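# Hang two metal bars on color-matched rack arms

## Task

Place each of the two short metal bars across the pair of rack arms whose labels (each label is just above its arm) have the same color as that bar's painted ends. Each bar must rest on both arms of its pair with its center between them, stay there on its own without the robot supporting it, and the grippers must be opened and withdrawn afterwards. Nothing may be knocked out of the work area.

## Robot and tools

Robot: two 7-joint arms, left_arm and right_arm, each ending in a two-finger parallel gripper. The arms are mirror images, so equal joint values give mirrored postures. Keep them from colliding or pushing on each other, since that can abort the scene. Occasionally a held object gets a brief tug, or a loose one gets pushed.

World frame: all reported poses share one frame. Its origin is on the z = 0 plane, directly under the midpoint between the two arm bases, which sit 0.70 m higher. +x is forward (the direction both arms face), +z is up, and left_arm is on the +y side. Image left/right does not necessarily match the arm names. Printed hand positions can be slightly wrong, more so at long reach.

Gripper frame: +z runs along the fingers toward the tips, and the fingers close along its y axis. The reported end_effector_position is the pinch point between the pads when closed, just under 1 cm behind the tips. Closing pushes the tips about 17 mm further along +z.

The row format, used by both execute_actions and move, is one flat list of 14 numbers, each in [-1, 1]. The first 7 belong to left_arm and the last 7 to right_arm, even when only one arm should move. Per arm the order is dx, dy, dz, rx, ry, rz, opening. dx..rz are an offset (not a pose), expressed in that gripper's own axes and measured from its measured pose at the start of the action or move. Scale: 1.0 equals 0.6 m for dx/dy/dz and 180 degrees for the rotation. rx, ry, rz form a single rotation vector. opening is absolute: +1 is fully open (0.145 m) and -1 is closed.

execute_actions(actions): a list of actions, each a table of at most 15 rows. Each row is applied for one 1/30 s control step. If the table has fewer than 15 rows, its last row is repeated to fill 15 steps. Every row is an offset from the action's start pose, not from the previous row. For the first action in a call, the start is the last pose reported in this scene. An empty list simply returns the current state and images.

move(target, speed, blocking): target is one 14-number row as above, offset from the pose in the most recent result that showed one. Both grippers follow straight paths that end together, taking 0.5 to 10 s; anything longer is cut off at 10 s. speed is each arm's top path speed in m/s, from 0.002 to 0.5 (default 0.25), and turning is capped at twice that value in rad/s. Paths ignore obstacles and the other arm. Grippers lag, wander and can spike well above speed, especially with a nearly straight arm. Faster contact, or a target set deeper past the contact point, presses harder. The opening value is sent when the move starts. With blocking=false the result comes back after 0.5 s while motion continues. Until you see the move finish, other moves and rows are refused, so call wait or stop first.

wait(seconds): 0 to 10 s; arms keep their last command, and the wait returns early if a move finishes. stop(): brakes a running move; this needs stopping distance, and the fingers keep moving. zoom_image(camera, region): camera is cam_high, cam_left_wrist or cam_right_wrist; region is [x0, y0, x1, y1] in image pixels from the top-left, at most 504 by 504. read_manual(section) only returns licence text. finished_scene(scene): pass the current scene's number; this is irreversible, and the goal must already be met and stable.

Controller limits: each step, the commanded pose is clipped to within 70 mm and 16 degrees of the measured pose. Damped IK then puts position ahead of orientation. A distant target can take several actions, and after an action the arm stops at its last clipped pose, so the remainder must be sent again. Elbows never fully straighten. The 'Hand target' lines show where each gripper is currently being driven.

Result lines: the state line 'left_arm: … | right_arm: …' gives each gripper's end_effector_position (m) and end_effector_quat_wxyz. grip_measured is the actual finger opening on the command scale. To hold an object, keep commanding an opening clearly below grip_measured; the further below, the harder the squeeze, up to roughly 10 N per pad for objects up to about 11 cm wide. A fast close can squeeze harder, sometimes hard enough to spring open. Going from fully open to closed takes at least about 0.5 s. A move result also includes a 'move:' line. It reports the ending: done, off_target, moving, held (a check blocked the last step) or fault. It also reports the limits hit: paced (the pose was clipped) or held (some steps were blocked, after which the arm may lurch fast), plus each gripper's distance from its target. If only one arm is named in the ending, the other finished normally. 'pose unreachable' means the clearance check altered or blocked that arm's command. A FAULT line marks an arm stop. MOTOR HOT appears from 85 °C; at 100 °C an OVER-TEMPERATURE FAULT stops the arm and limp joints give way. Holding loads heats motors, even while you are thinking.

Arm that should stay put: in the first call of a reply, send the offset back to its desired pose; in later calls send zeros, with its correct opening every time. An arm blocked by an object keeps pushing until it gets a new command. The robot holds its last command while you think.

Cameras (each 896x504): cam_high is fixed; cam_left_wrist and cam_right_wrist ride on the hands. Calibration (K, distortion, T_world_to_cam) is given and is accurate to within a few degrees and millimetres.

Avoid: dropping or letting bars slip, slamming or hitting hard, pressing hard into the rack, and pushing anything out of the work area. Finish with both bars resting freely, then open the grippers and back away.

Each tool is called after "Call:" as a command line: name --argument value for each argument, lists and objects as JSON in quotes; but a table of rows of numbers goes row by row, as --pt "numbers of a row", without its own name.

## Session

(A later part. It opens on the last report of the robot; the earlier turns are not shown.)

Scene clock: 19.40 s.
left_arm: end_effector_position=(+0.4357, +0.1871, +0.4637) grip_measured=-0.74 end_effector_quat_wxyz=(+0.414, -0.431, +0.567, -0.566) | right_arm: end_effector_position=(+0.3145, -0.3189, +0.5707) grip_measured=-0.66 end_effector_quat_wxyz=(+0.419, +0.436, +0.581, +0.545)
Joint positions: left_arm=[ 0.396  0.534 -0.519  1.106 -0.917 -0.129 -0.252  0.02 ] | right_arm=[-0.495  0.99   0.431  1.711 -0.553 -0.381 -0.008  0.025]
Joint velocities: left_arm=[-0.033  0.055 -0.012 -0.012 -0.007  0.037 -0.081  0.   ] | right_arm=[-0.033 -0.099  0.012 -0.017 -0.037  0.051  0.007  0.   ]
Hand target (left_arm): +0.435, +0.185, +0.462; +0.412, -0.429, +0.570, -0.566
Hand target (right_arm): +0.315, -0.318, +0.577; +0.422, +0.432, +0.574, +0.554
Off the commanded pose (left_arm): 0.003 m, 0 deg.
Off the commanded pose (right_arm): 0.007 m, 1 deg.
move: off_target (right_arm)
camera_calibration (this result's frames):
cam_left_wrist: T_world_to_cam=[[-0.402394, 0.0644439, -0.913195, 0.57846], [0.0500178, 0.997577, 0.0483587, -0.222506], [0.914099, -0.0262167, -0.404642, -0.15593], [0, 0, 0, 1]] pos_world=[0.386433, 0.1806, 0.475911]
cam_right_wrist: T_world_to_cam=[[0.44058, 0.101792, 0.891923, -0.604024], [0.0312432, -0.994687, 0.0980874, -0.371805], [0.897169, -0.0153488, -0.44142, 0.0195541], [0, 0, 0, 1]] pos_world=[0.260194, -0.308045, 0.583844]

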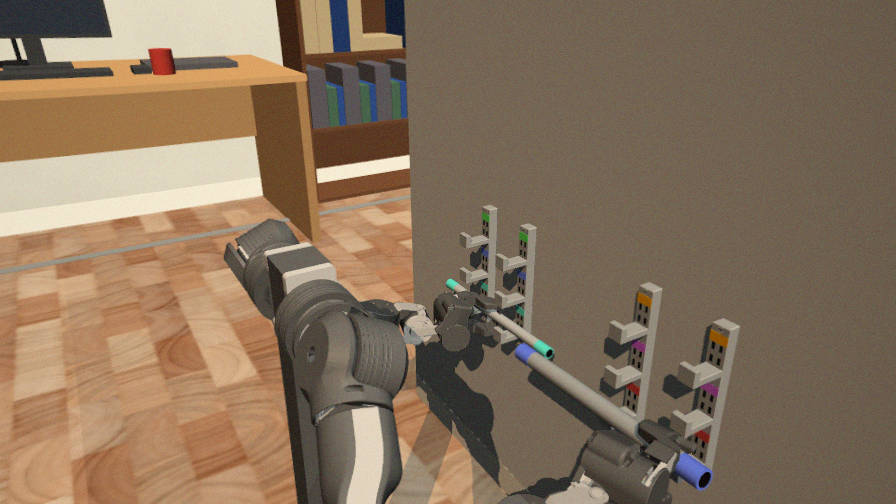

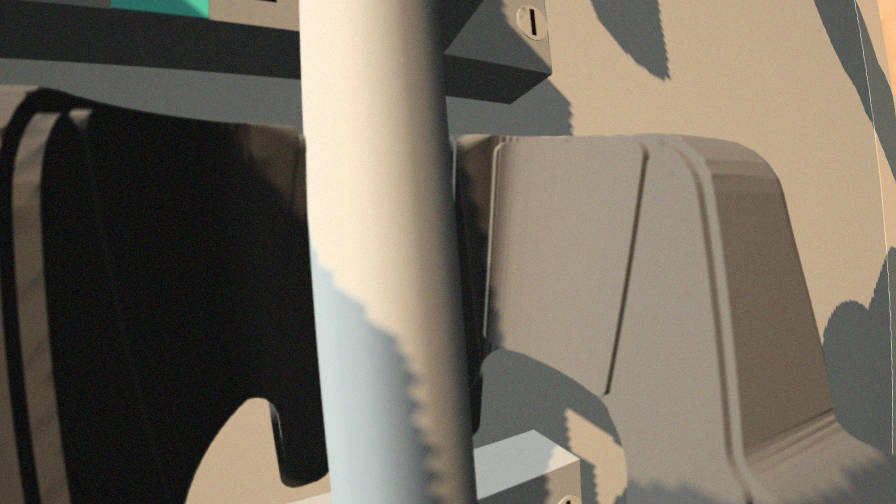

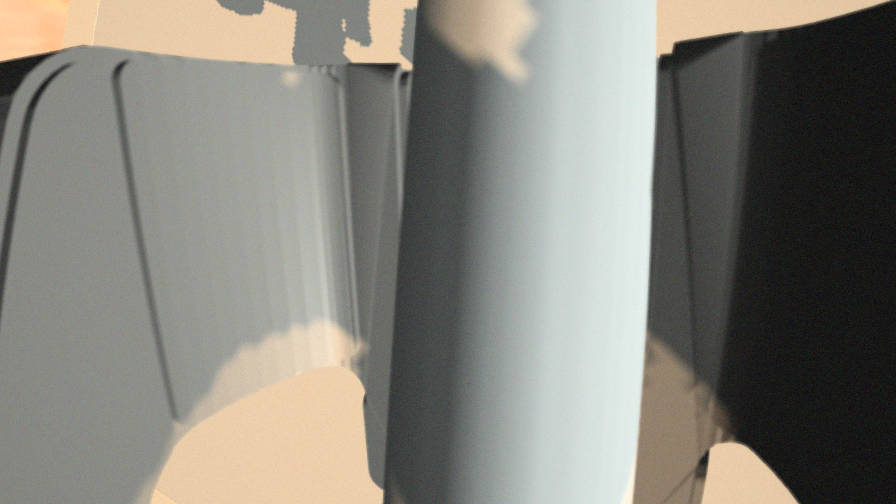

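Call:
execute_actions --actions '[[[0,0.004,0,0,0,0,-0.72,0,0.01,0,-0.025,0,0,-1],[0,0.004,0,0,0,0,-0.72,0,0.01,0,-0.025,0,0,-1],[0,0.004,0,0,0,0,-0.72,0,0.01,0,-0.025,0,0,-1],[0,0.004,0,0,0,0,-0.72,0,0.01,0,-0.025,0,0,-1],[0,0.004,0,0,0,0,-0.66,0,0.01,0,-0.025,0,0,-1],[0,0.004,0,0,0,0,-0.66,0,0.01,0,-0.025,0,0,-1],[0,0.004,0,0,0,0,-0.6,0,0.01,0,-0.025,0,0,-1],[0,0.004,0,0,0,0,-0.6,0,0.01,0,-0.025,0,0,-1],[0,0.004,0,0,0,0,-0.52,0,0.01,0,-0.025,0,0,-1],[0,0.004,0,0,0,0,-0.45,0,0.01,0,-0.025,0,0,-1]],[[0,0,0,0,0,0,-0.45,0,0.008,0,-0.008,0,0,-1]]]'

Call:
move --target '[0.075,0,-0.25,0,0,0,-0.45,0,0.01,0,-0.008,0,0,-1]' --speed 0.15

Scene clock: 24.87 s.
left_arm: end_effector_position=(+0.4360, +0.1877, +0.4628) grip_measured=-0.45 end_effector_quat_wxyz=(+0.416, -0.431, +0.566, -0.567) | right_arm: end_effector_position=(+0.3137, -0.3179, +0.5712) grip_measured=-0.66 end_effector_quat_wxyz=(+0.435, +0.420, +0.566, +0.560)
Joint positions: left_arm=[ 0.398  0.531 -0.519  1.097 -0.919 -0.131 -0.262  0.042] | right_arm=[-0.444  0.917  0.42   1.692 -0.631 -0.422 -0.053  0.025]
Joint velocities: left_arm=[ 0.011  0.077 -0.007  0.002  0.051  0.022 -0.051  0.   ] | right_arm=[-0.011  0.055 -0.002  0.002 -0.051  0.037 -0.081 -0.   ]
Hand target (left_arm): +0.436, +0.188, +0.463; +0.416, -0.431, +0.566, -0.567
Hand target (right_arm): +0.314, -0.319, +0.577; +0.439, +0.416, +0.559, +0.567
Off the commanded pose (left_arm): 0.000 m, 0 deg.
Off the commanded pose (right_arm): 0.006 m, 1 deg.
camera_calibration (this result's frames):
cam_left_wrist: T_world_to_cam=[[-0.399488, 0.0618987, -0.914646, 0.577602], [0.0476565, 0.997771, 0.0467093, -0.221286], [0.915499, -0.024929, -0.401548, -0.158787], [0, 0, 0, 1]] pos_world=[0.38666, 0.181081, 0.474877]
cam_right_wrist: T_world_to_cam=[[0.383144, 0.0974432, 0.918534, -0.602706], [0.0272242, -0.995179, 0.0942182, -0.367531], [0.923287, -0.0110928, -0.38395, -0.0191634], [0, 0, 0, 1]] pos_world=[0.258623, -0.307242, 0.580877]

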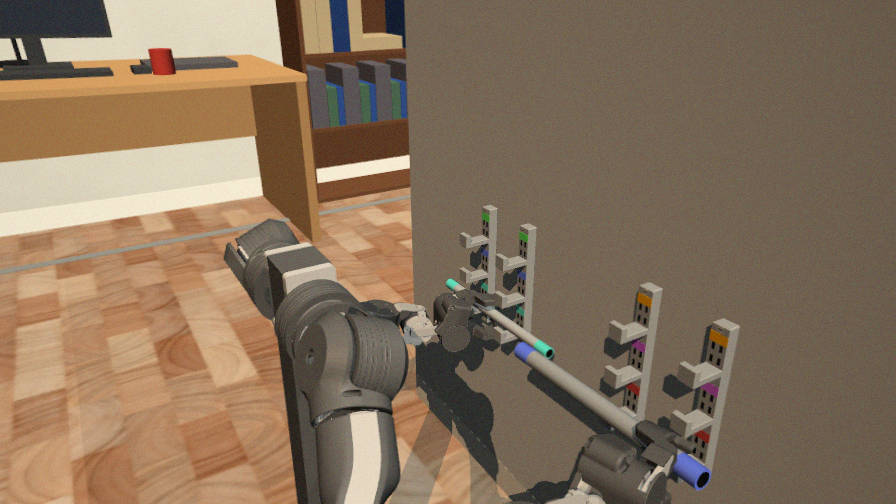

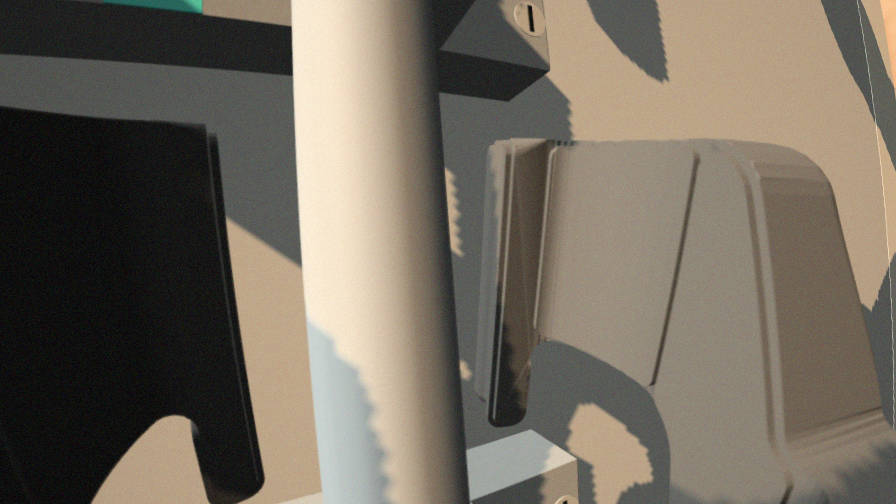

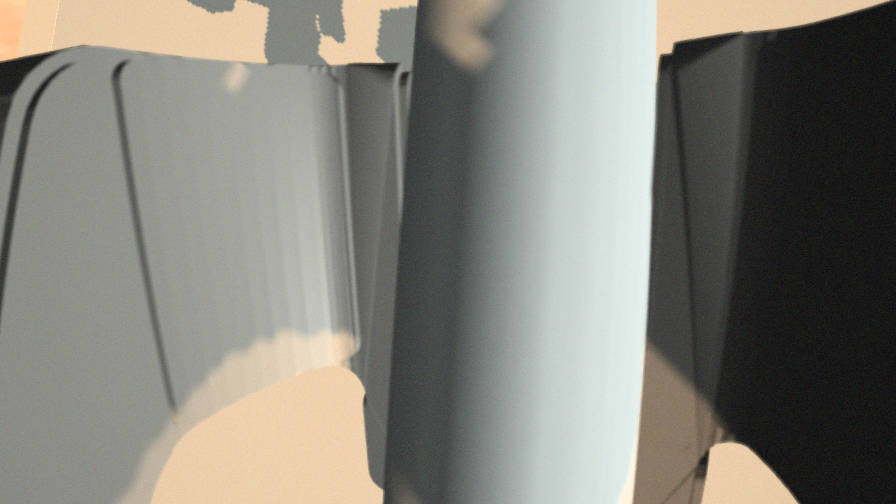

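Scene clock: 26.30 s.
left_arm: end_effector_position=(+0.2783, +0.1856, +0.4612) grip_measured=-0.45 end_effector_quat_wxyz=(+0.410, -0.437, +0.566, -0.566) | right_arm: end_effector_position=(+0.3132, -0.3181, +0.5706) grip_measured=-0.66 end_effector_quat_wxyz=(+0.437, +0.419, +0.567, +0.559)
Joint positions: left_arm=[-0.401  0.761 -0.285  1.785 -0.927  0.079 -0.392  0.042] | right_arm=[-0.435  0.899  0.427  1.692 -0.647 -0.432 -0.042  0.025]
Joint velocities: left_arm=[ 0.033  0.055  0.012 -0.002 -0.11   0.081 -0.125 -0.   ] | right_arm=[ 0.077 -0.011 -0.002  0.002 -0.007  0.007 -0.022  0.   ]
Hand target (left_arm): +0.279, +0.186, +0.464; +0.413, -0.435, +0.563, -0.568
Hand target (right_arm): +0.314, -0.318, +0.577; +0.440, +0.414, +0.559, +0.567
Off the commanded pose (left_arm): 0.005 m, 1 deg.
Off the commanded pose (right_arm): 0.007 m, 1 deg.
move: off_target (left_arm, right_arm)
camera_calibration (this result's frames):
cam_left_wrist: T_world_to_cam=[[-0.412587, 0.0541202, -0.909309, 0.515927], [0.0481396, 0.998134, 0.0375642, -0.207626], [0.909645, -0.0282753, -0.414422, -0.0069192], [0, 0, 0, 1]] pos_world=[0.229154, 0.17912, 0.474069]
cam_right_wrist: T_world_to_cam=[[0.381652, 0.100105, 0.918869, -0.600842], [0.0254717, -0.994879, 0.0978059, -0.369089], [0.923955, -0.0139226, -0.382247, -0.0210163], [0, 0, 0, 1]] pos_world=[0.258132, -0.307344, 0.580161]

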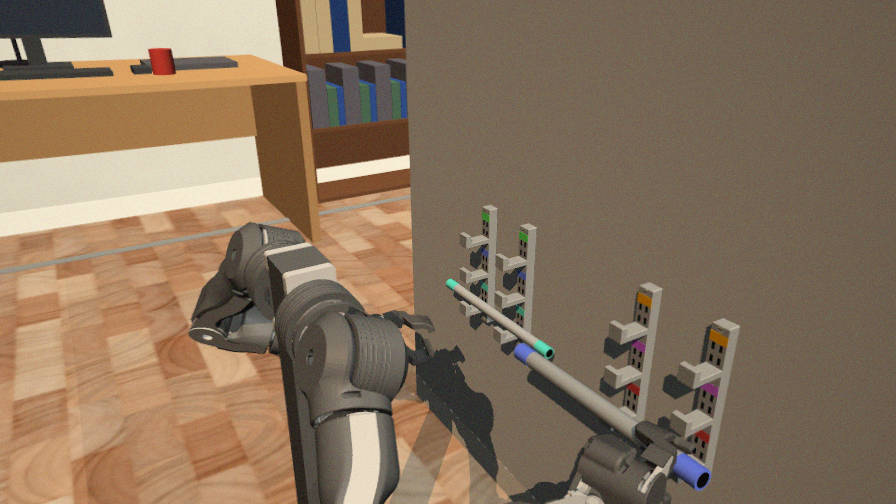

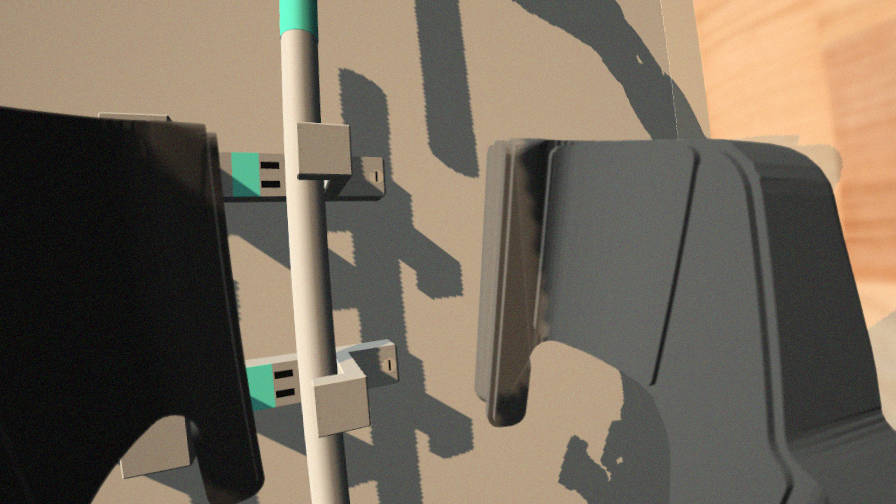

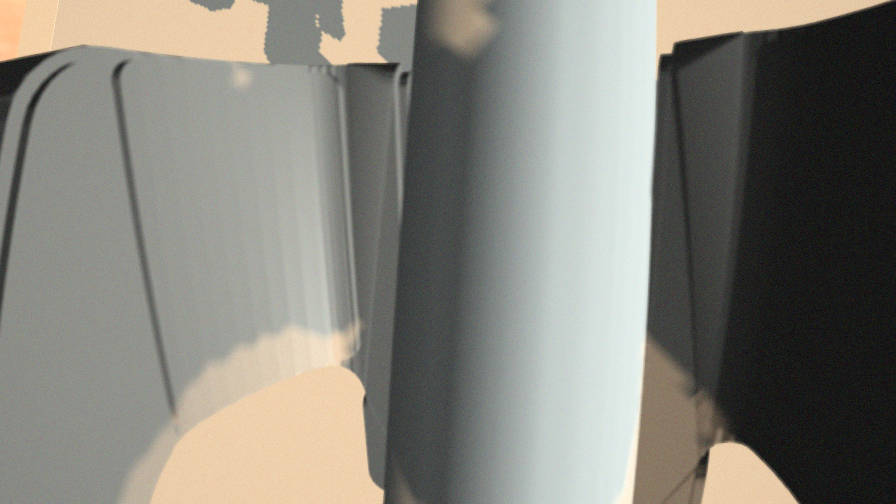

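Call:
move --target '[0.155,-0.185,-0.02,0,0,0,-0.35,0.413,0.012,0.12,-0.008,0,0,-1]' --speed 0.1

Scene clock: 30.07 s.
left_arm: end_effector_position=(+0.2429, +0.1020, +0.5746) grip_measured=-0.35 end_effector_quat_wxyz=(+0.410, -0.433, +0.565, -0.570) | right_arm: end_effector_position=(+0.3141, -0.0643, +0.5670) grip_measured=-0.66 end_effector_quat_wxyz=(+0.439, +0.419, +0.561, +0.563)
Joint positions: left_arm=[-0.379  0.766 -0.448  2.446 -1.17   0.536  0.139  0.049] | right_arm=[-0.115  0.176 -0.375  2.129 -1.528  0.157  0.372  0.025]
Joint velocities: left_arm=[-0.033  0.055 -0.012 -0.002  0.007 -0.007  0.022 -0.   ] | right_arm=[ 0.033 -0.033 -0.017  0.002  0.007  0.066 -0.037  0.   ]
Hand target (left_arm): +0.243, +0.102, +0.574; +0.409, -0.435, +0.566, -0.569
Hand target (right_arm): +0.315, -0.065, +0.569; +0.441, +0.420, +0.556, +0.566
Off the commanded pose (left_arm): 0.001 m, 1 deg.
Off the commanded pose (right_arm): 0.007 m, 1 deg.
joint sent to its limit (left arm) — the command would take joint 4 (elbow) past its upper limit, so that joint was sent only as far as its limit.
move: off_target (right_arm)
camera_calibration (this result's frames):
cam_left_wrist: T_world_to_cam=[[-0.404682, 0.0547954, -0.912814, 0.608949], [0.053944, 0.997895, 0.0359875, -0.127227], [0.912865, -0.0346773, -0.406786, 0.0653327], [0, 0, 0, 1]] pos_world=[0.193654, 0.0958574, 0.587012]
cam_right_wrist: T_world_to_cam=[[0.371809, 0.0899404, 0.923942, -0.623691], [0.0196168, -0.995834, 0.0890446, -0.109495], [0.928102, -0.0149828, -0.372024, -0.026824], [0, 0, 0, 1]] pos_world=[0.258937, -0.0533458, 0.576025]

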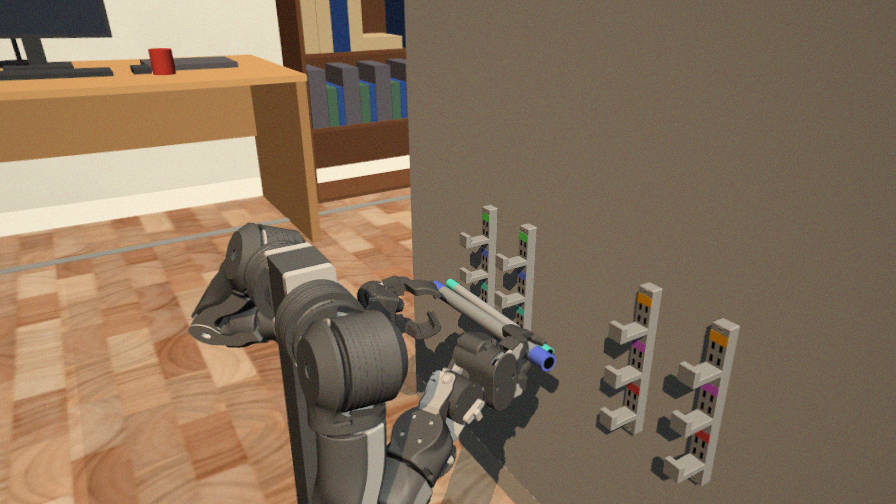

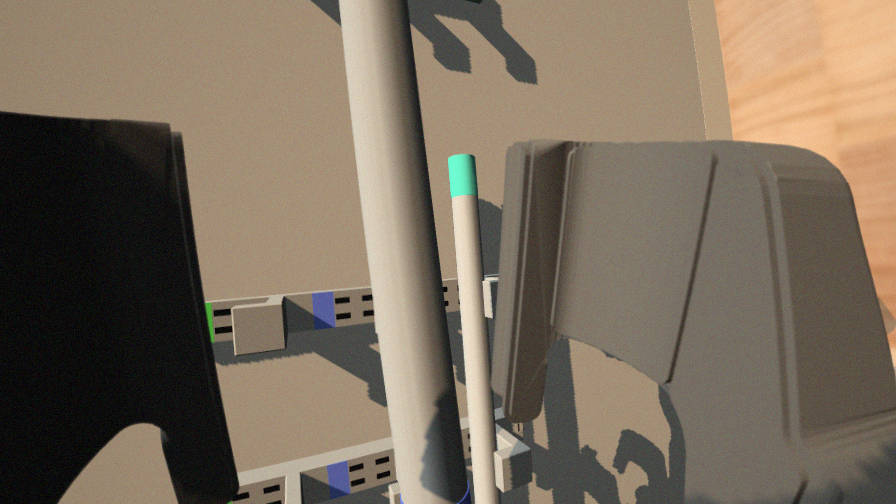

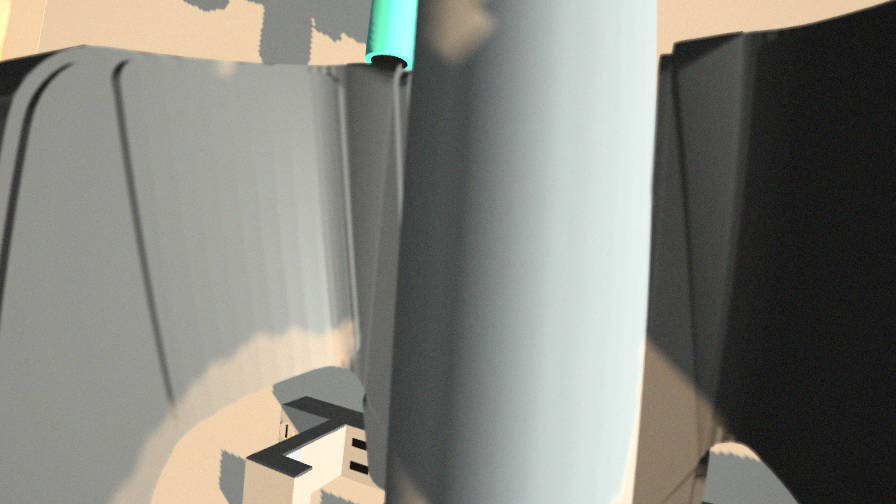

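Call:
move --target '[0.05,0,0.06,0,0,0,-0.35,-0.018,0.012,0.063,-0.008,0,0.022,-1]' --speed 0.08

Scene clock: 32.50 s.
left_arm: end_effector_position=(+0.2685, +0.0623, +0.5777) grip_measured=-0.35 end_effector_quat_wxyz=(+0.411, -0.429, +0.564, -0.574) | right_arm: end_effector_position=(+0.3529, -0.0647, +0.5707) grip_measured=-0.66 end_effector_quat_wxyz=(+0.424, +0.435, +0.545, +0.578)
Joint positions: left_arm=[-0.08   0.564 -0.672  2.341 -1.351  0.584  0.356  0.049] | right_arm=[ 0.049  0.114 -0.325  1.975 -1.442  0.117  0.382  0.025]
Joint velocities: left_arm=[ 0.099 -0.055 -0.007  0.002 -0.022 -0.037 -0.022 -0.   ] | right_arm=[-0.011 -0.033  0.002  0.002 -0.007  0.022 -0.022 -0.   ]
Hand target (left_arm): +0.269, +0.063, +0.575; +0.410, -0.431, +0.566, -0.570
Hand target (right_arm): +0.353, -0.065, +0.575; +0.425, +0.433, +0.538, +0.585
Off the commanded pose (left_arm): 0.003 m, 1 deg.
Off the commanded pose (right_arm): 0.004 m, 1 deg.
move: off_target (right_arm)
camera_calibration (this result's frames):
cam_left_wrist: T_world_to_cam=[[-0.394177, 0.0560846, -0.917322, 0.62403], [0.0600423, 0.997575, 0.0351908, -0.0901732], [0.917071, -0.0412067, -0.396589, 0.0352397], [0, 0, 0, 1]] pos_world=[0.219075, 0.0564082, 0.589586]
cam_right_wrist: T_world_to_cam=[[0.379719, 0.0336722, 0.924489, -0.648303], [0.0197639, -0.999405, 0.0282831, -0.0765792], [0.924891, 0.0075319, -0.380158, -0.054282], [0, 0, 0, 1]] pos_world=[0.297891, -0.0542949, 0.580879]

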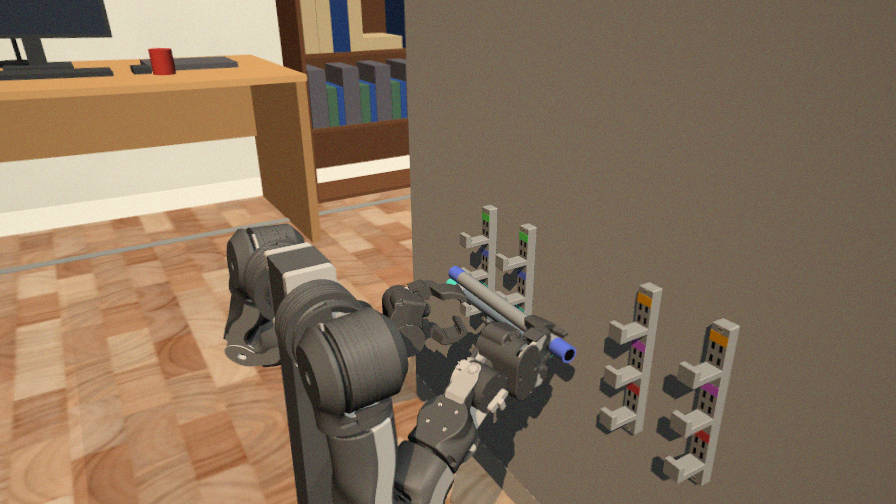

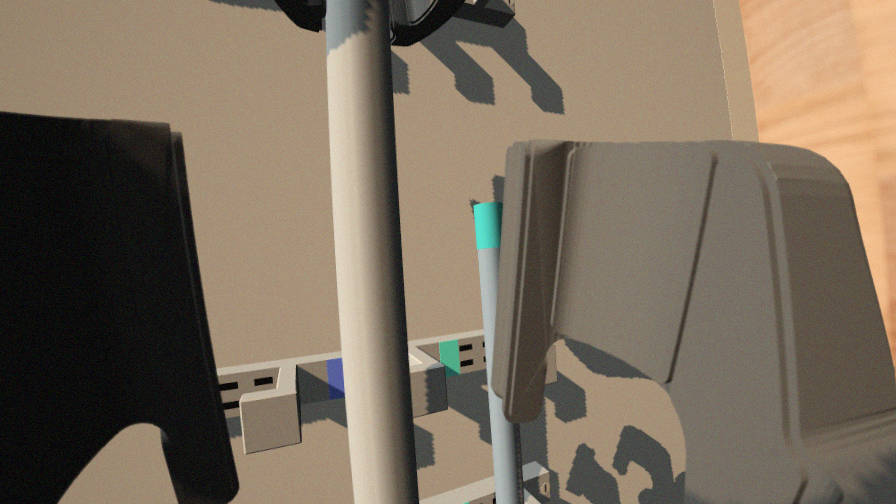

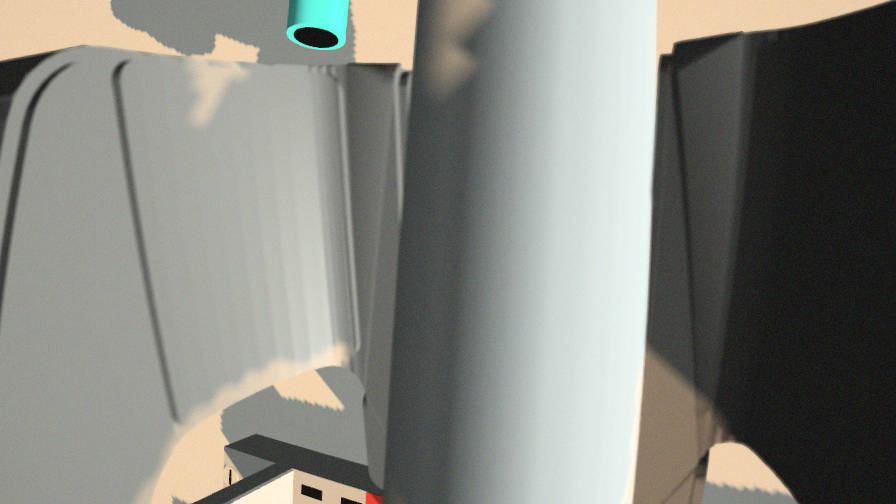

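Call:
move --target '[-0.018,0.02,0.145,0,0,0,-0.35,0,0.012,0,-0.008,0,0,-1]' --speed 0.06

Scene clock: 34.90 s.
left_arm: end_effector_position=(+0.3545, +0.0467, +0.5653) grip_measured=-0.35 end_effector_quat_wxyz=(+0.412, -0.428, +0.566, -0.572) | right_arm: end_effector_position=(+0.3527, -0.0647, +0.5695) grip_measured=-0.66 end_effector_quat_wxyz=(+0.424, +0.435, +0.548, +0.575)
Joint positions: left_arm=[ 0.262  0.403 -0.672  1.947 -1.202  0.472  0.333  0.049] | right_arm=[ 0.048  0.114 -0.325  1.976 -1.447  0.115  0.388  0.025]
Joint velocities: left_arm=[-0.033 -0.055  0.002 -0.007  0.022 -0.022  0.007  0.   ] | right_arm=[ 0.033 -0.055 -0.017 -0.017 -0.007 -0.022 -0.022  0.   ]
Hand target (left_arm): +0.355, +0.047, +0.566; +0.412, -0.427, +0.565, -0.573
Hand target (right_arm): +0.353, -0.065, +0.578; +0.429, +0.429, +0.538, +0.585
Off the commanded pose (left_arm): 0.000 m, 0 deg.
Off the commanded pose (right_arm): 0.008 m, 2 deg.
move: off_target (right_arm)
camera_calibration (this result's frames):
cam_left_wrist: T_world_to_cam=[[-0.395945, 0.0612609, -0.916228, 0.64724], [0.059854, 0.997372, 0.0408206, -0.0825374], [0.916321, -0.0386772, -0.398571, -0.0479215], [0, 0, 0, 1]] pos_world=[0.305123, 0.0408165, 0.577289]
cam_right_wrist: T_world_to_cam=[[0.384169, 0.0392585, 0.922428, -0.647116], [0.0195942, -0.999217, 0.0343661, -0.0799596], [0.923055, 0.00487185, -0.384638, -0.0515379], [0, 0, 0, 1]] pos_world=[0.297741, -0.0542411, 0.579842]

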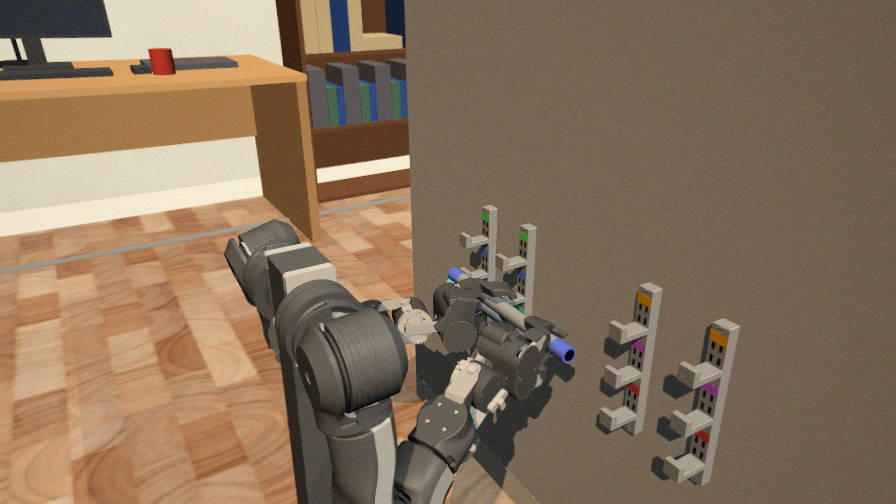

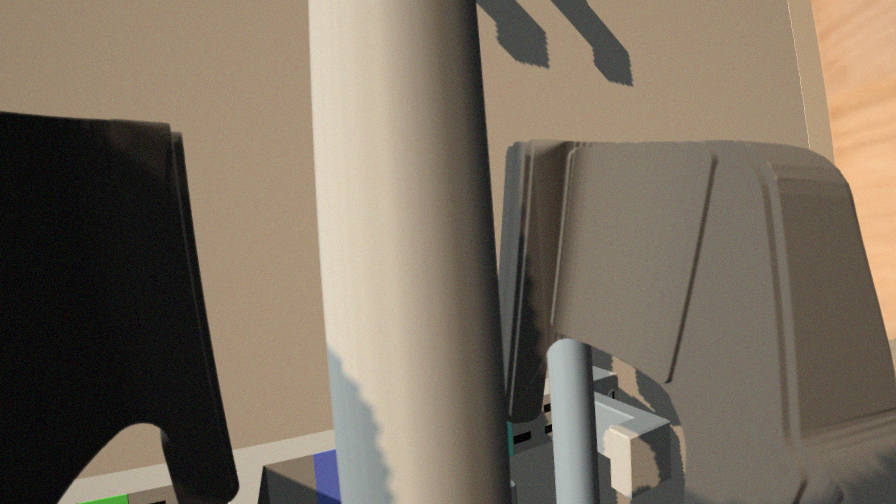

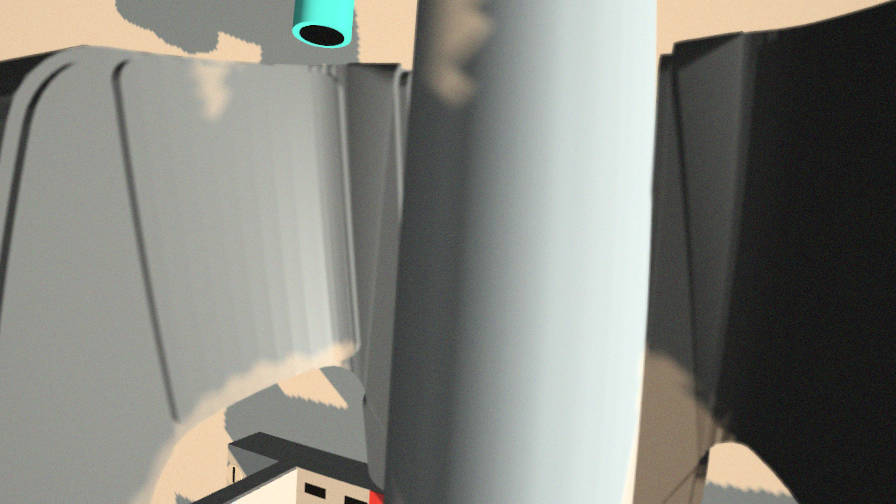

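Call:
execute_actions --actions '[[[0,0.008,0.012,0,0,0,-0.42,0,0.012,0,-0.008,0,0,-1]],[[0,0,0,0,0,0,-0.5,0,0.008,0,-0.005,0,0,-1],[0,0,0,0,0,0,-0.5,0,0.008,0,-0.005,0,0,-1],[0,0,0,0,0,0,-0.5,0,0.008,0,-0.005,0,0,-1],[0,0,0,0,0,0,-0.57,0,0.008,0,-0.005,0,0,-1],[0,0,0,0,0,0,-0.57,0,0.008,0,-0.005,0,0,-1],[0,0,0,0,0,0,-0.57,0,0.008,0,-0.005,0,0,-1],[0,0,0,0,0,0,-0.64,0,0.008,0,-0.005,0,0,-1],[0,0,0,0,0,0,-0.64,0,0.008,0,-0.005,0,0,-1],[0,0,0,0,0,0,-0.64,0,0.008,0,-0.005,0,0,-1]],[[0,0,0,0,0,0,-0.72,0,0.005,0,0,0,0,-1],[0,0,0,0,0,0,-0.72,0,0.005,0,0,0,0,-1],[0,0,0,0,0,0,-0.72,0,0.005,0,0,0,0,-1],[0,0,0,0,0,0,-0.8,0,0.005,0,0,0,0,-1],[0,0,0,0,0,0,-0.8,0,0.005,0,0,0,0,-1],[0,0,0,0,0,0,-0.88,0,0.005,0,0,0,0,-1],[0,0,0,0,0,0,-0.88,0,0.005,0,0,0,0,-1],[0,0,0,0,0,0,-0.95,0,0.005,0,0,0,0,-1],[0,0,0,0,0,0,-1,0,0.005,0,0,0,0,-1]],[[0,0,0,0,0,0,-1,0,0,0,0,0,0,-0.65],[0,0,0,0,0,0,-1,0,0,0,0,0,0,-0.65],[0,0,0,0,0,0,-1,0,0,0,0,0,0,-0.6],[0,0,0,0,0,0,-1,0,0,0,0,0,0,-0.6],[0,0,0,0,0,0,-1,0,0,0,0,0,0,-0.52],[0,0,0,0,0,0,-1,0,0,0,0,0,0,-0.52],[0,0,0,0,0,0,-1,0,0,0,0,0,0,-0.45],[0,0,0,0,0,0,-1,0,0,0,0,0,0,-0.45],[0,0,0,0,0,0,-1,0,0,0,0,0,0,-0.4]]]'

Scene clock: 38.10 s.
left_arm: end_effector_position=(+0.3623, +0.0456, +0.5582) grip_measured=-0.71 end_effector_quat_wxyz=(+0.410, -0.432, +0.568, -0.568) | right_arm: end_effector_position=(+0.3528, -0.0653, +0.5677) grip_measured=-0.40 end_effector_quat_wxyz=(+0.425, +0.436, +0.553, +0.568)
Joint positions: left_arm=[ 0.278  0.382 -0.672  1.896 -1.195  0.46   0.321  0.022] | right_arm=[ 0.049  0.114 -0.325  1.978 -1.459  0.115  0.406  0.045]
Joint velocities: left_arm=[-0.011  0.077 -0.007 -0.002  0.022  0.007  0.022 -0.   ] | right_arm=[ 0.055  0.011 -0.012 -0.017  0.007  0.007  0.051 -0.   ]
Hand target (left_arm): +0.362, +0.046, +0.559; +0.412, -0.431, +0.567, -0.568
Hand target (right_arm): +0.353, -0.065, +0.568; +0.425, +0.436, +0.553, +0.568
Off the commanded pose (left_arm): 0.001 m, 0 deg.
Off the commanded pose (right_arm): 0.000 m, 0 deg.
camera_calibration (this result's frames):
cam_left_wrist: T_world_to_cam=[[-0.407681, 0.0616419, -0.911042, 0.645206], [0.0559258, 0.997531, 0.0424677, -0.0810328], [0.91141, -0.0336375, -0.410121, -0.0498952], [0, 0, 0, 1]] pos_world=[0.313045, 0.0393827, 0.570788]
cam_right_wrist: T_world_to_cam=[[0.394195, 0.0509976, 0.917611, -0.645548], [0.016428, -0.998691, 0.0484465, -0.0872884], [0.91888, -0.00402292, -0.394517, -0.0458047], [0, 0, 0, 1]] pos_world=[0.297995, -0.054437, 0.57852]

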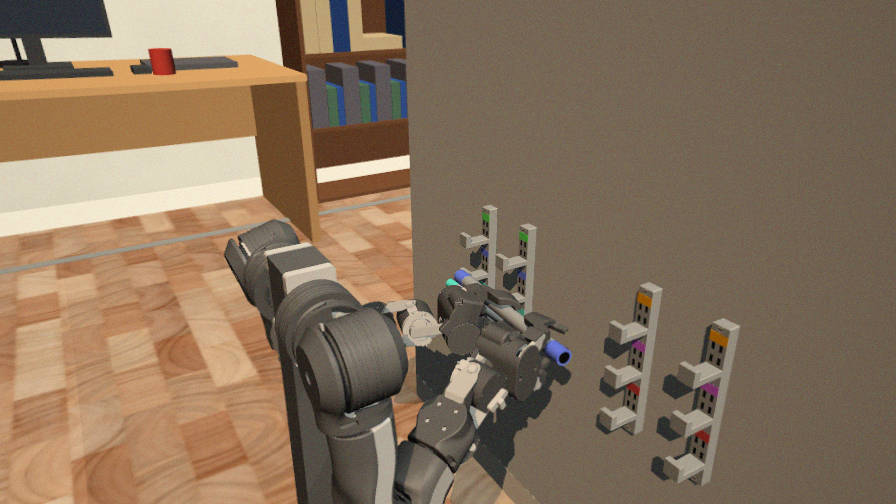

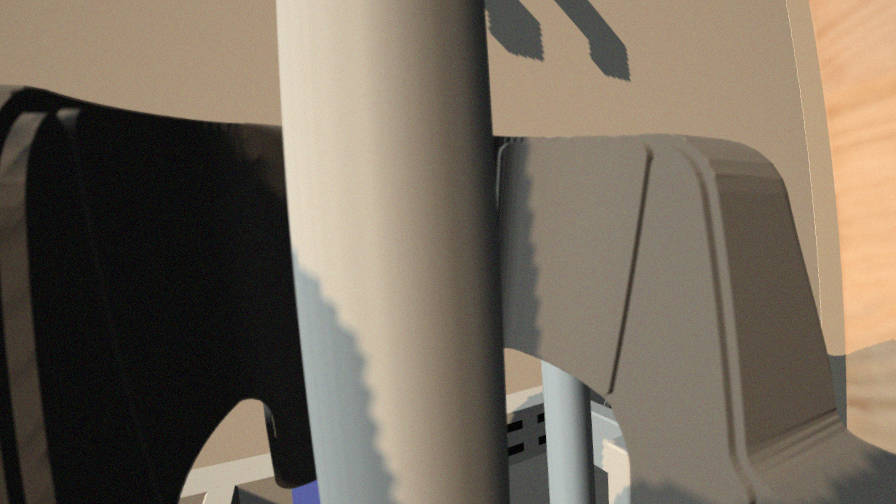

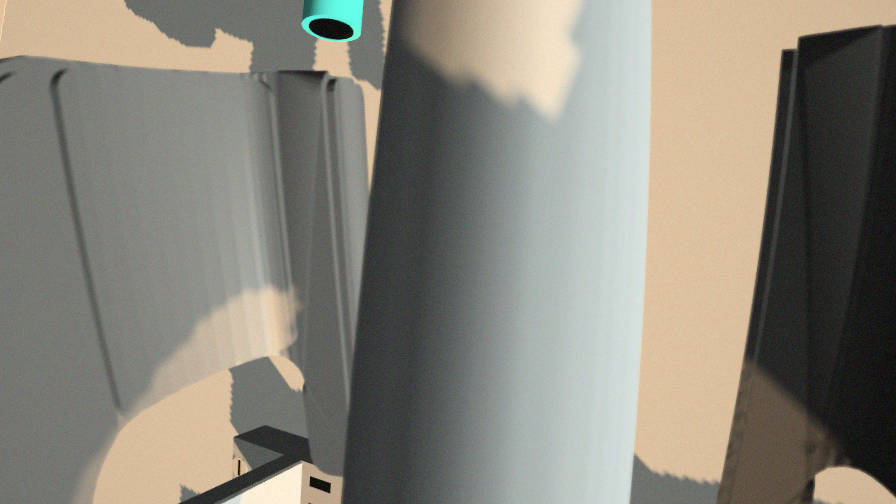

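Call:
move --target '[0,-0.004,0,0,0,0,-1,0,-0.008,-0.13,0,0,0,-0.4]' --speed 0.1

Call:
move --target '[-0.22,-0.02,-0.065,0,0,0,-1,-0.25,-0.12,-0.05,0,0,0,-0.4]' --speed 0.1

Scene clock: 39.67 s.
left_arm: end_effector_position=(+0.3622, +0.0454, +0.5556) grip_measured=-0.71 end_effector_quat_wxyz=(+0.406, -0.436, +0.573, -0.564) | right_arm: end_effector_position=(+0.2775, -0.0845, +0.5612) grip_measured=-0.40 end_effector_quat_wxyz=(+0.422, +0.437, +0.558, +0.566)
Joint positions: left_arm=[ 0.278  0.382 -0.672  1.896 -1.193  0.46   0.336  0.022] | right_arm=[-0.34   0.222 -0.285  2.275 -1.471  0.115  0.315  0.045]
Joint velocities: left_arm=[-0.011  0.011 -0.007  0.007 -0.037 -0.007 -0.022 -0.   ] | right_arm=[-0.055 -0.011 -0.002 -0.007  0.007  0.022 -0.051  0.   ]
Hand target (left_arm): +0.362, +0.046, +0.561; +0.410, -0.432, +0.568, -0.568
Hand target (right_arm): +0.278, -0.085, +0.564; +0.425, +0.435, +0.554, +0.568
Off the commanded pose (left_arm): 0.005 m, 1 deg.
Off the commanded pose (right_arm): 0.001 m, 1 deg.
move: off_target (left_arm)
camera_calibration (this result's frames):
cam_left_wrist: T_world_to_cam=[[-0.422248, 0.0646535, -0.904172, 0.644068], [0.0576553, 0.997349, 0.0443912, -0.0824517], [0.904645, -0.0333862, -0.424856, -0.0402543], [0, 0, 0, 1]] pos_world=[0.313126, 0.039248, 0.568906]
cam_right_wrist: T_world_to_cam=[[0.40445, 0.0558058, 0.912856, -0.608702], [0.0217452, -0.998441, 0.0514035, -0.10805], [0.914301, -0.000939937, -0.405033, 0.0281879], [0, 0, 0, 1]] pos_world=[0.222767, -0.073886, 0.572628]

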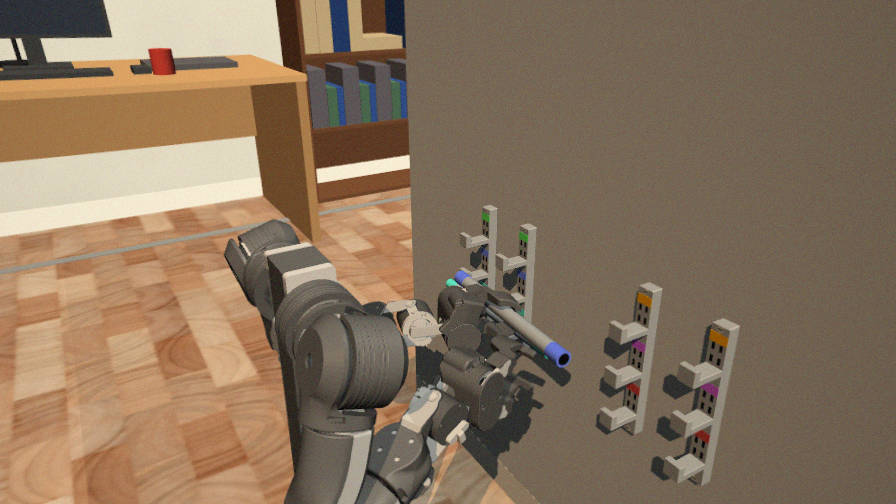

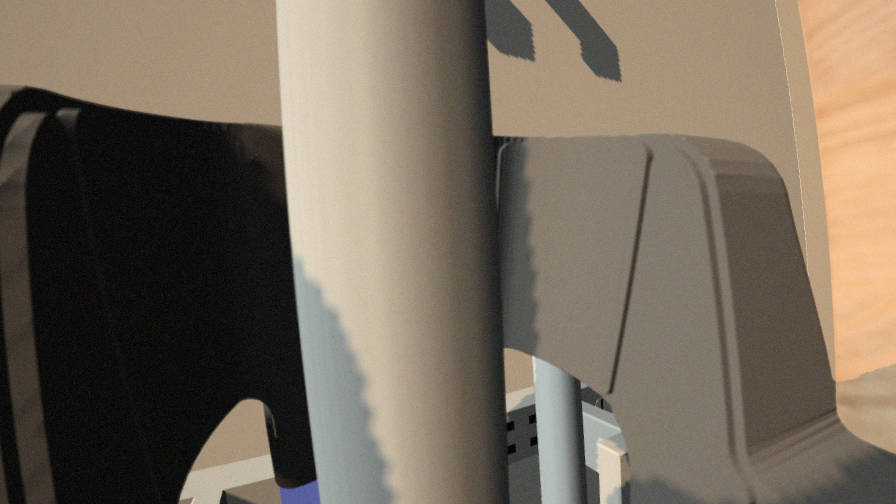

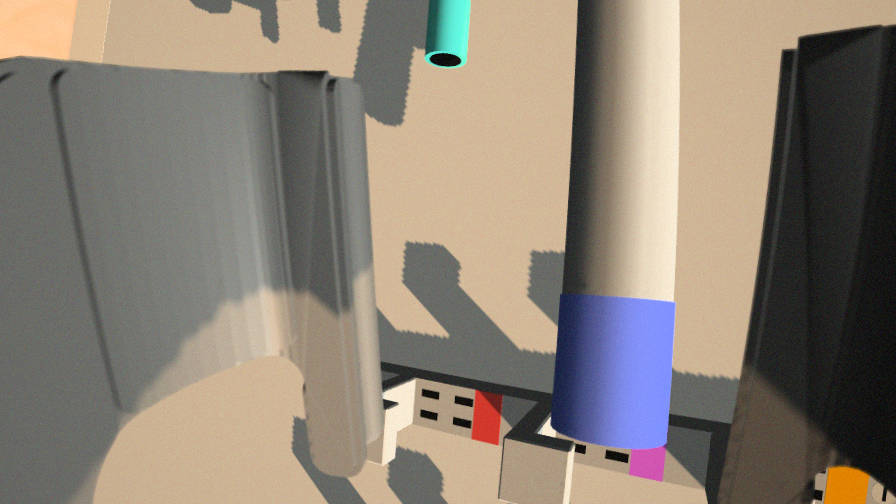

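Scene clock: 41.67 s.
left_arm: end_effector_position=(+0.3626, +0.1829, +0.5604) grip_measured=-0.71 end_effector_quat_wxyz=(+0.401, -0.442, +0.577, -0.557) | right_arm: end_effector_position=(+0.2886, -0.2347, +0.4866) grip_measured=-0.40 end_effector_quat_wxyz=(+0.423, +0.436, +0.562, +0.561)
Joint positions: left_arm=[ 0.046  0.778 -0.211  1.897 -0.775  0.09   0.188  0.022] | right_arm=[-0.447  0.542  0.175  1.773 -1.042 -0.306 -0.178  0.045]
Joint velocities: left_arm=[-0.011  0.033  0.007  0.007 -0.007  0.037 -0.007  0.   ] | right_arm=[-0.055  0.011  0.007 -0.002  0.007  0.022 -0.007  0.   ]
Hand target (left_arm): +0.363, +0.183, +0.564; +0.405, -0.439, +0.572, -0.563
Hand target (right_arm): +0.289, -0.235, +0.489; +0.425, +0.433, +0.559, +0.565
Off the commanded pose (left_arm): 0.005 m, 1 deg.
Off the commanded pose (right_arm): 0.002 m, 1 deg.
move: off_target (left_arm)
camera_calibration (this result's frames):
cam_left_wrist: T_world_to_cam=[[-0.442039, 0.0663164, -0.894541, 0.641216], [0.0558354, 0.997364, 0.046348, -0.220257], [0.895257, -0.0294594, -0.444576, -0.0203217], [0, 0, 0, 1]] pos_world=[0.313933, 0.176555, 0.574768]
cam_right_wrist: T_world_to_cam=[[0.408184, 0.0669855, 0.910439, -0.534003], [0.021903, -0.997736, 0.0635885, -0.260268], [0.912637, -0.00601446, -0.408727, -0.0112453], [0, 0, 0, 1]] pos_world=[0.233935, -0.223976, 0.498131]

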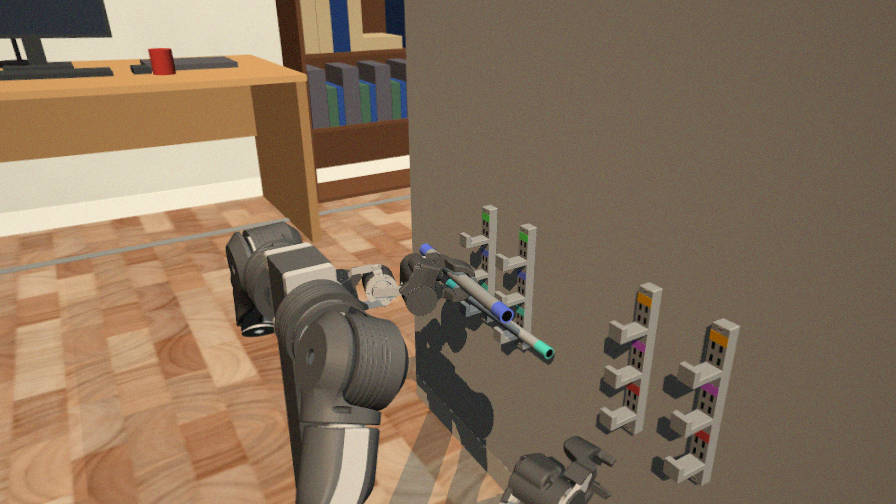

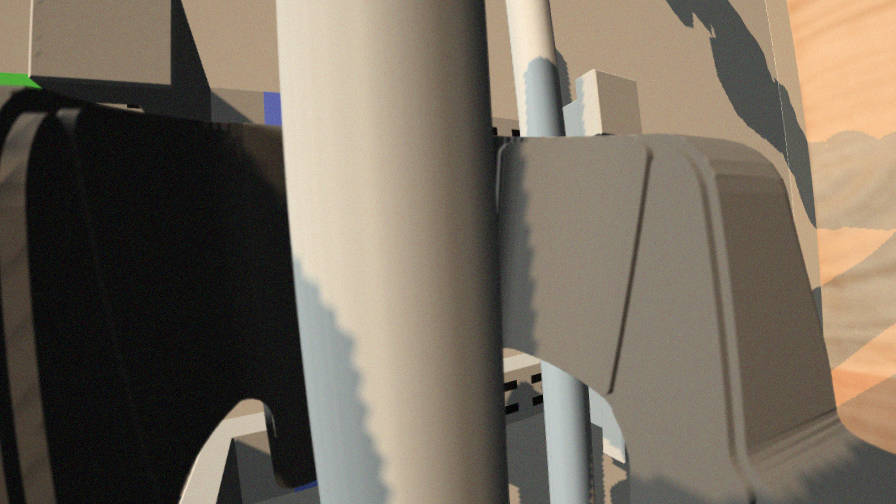

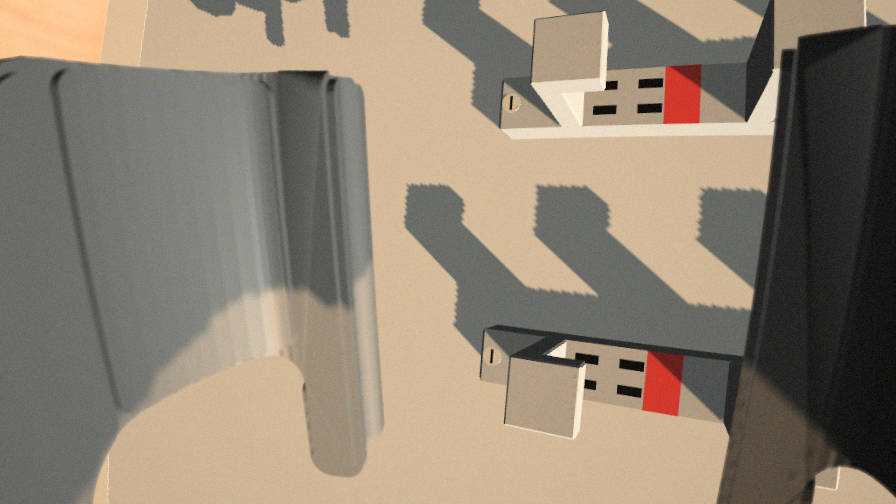

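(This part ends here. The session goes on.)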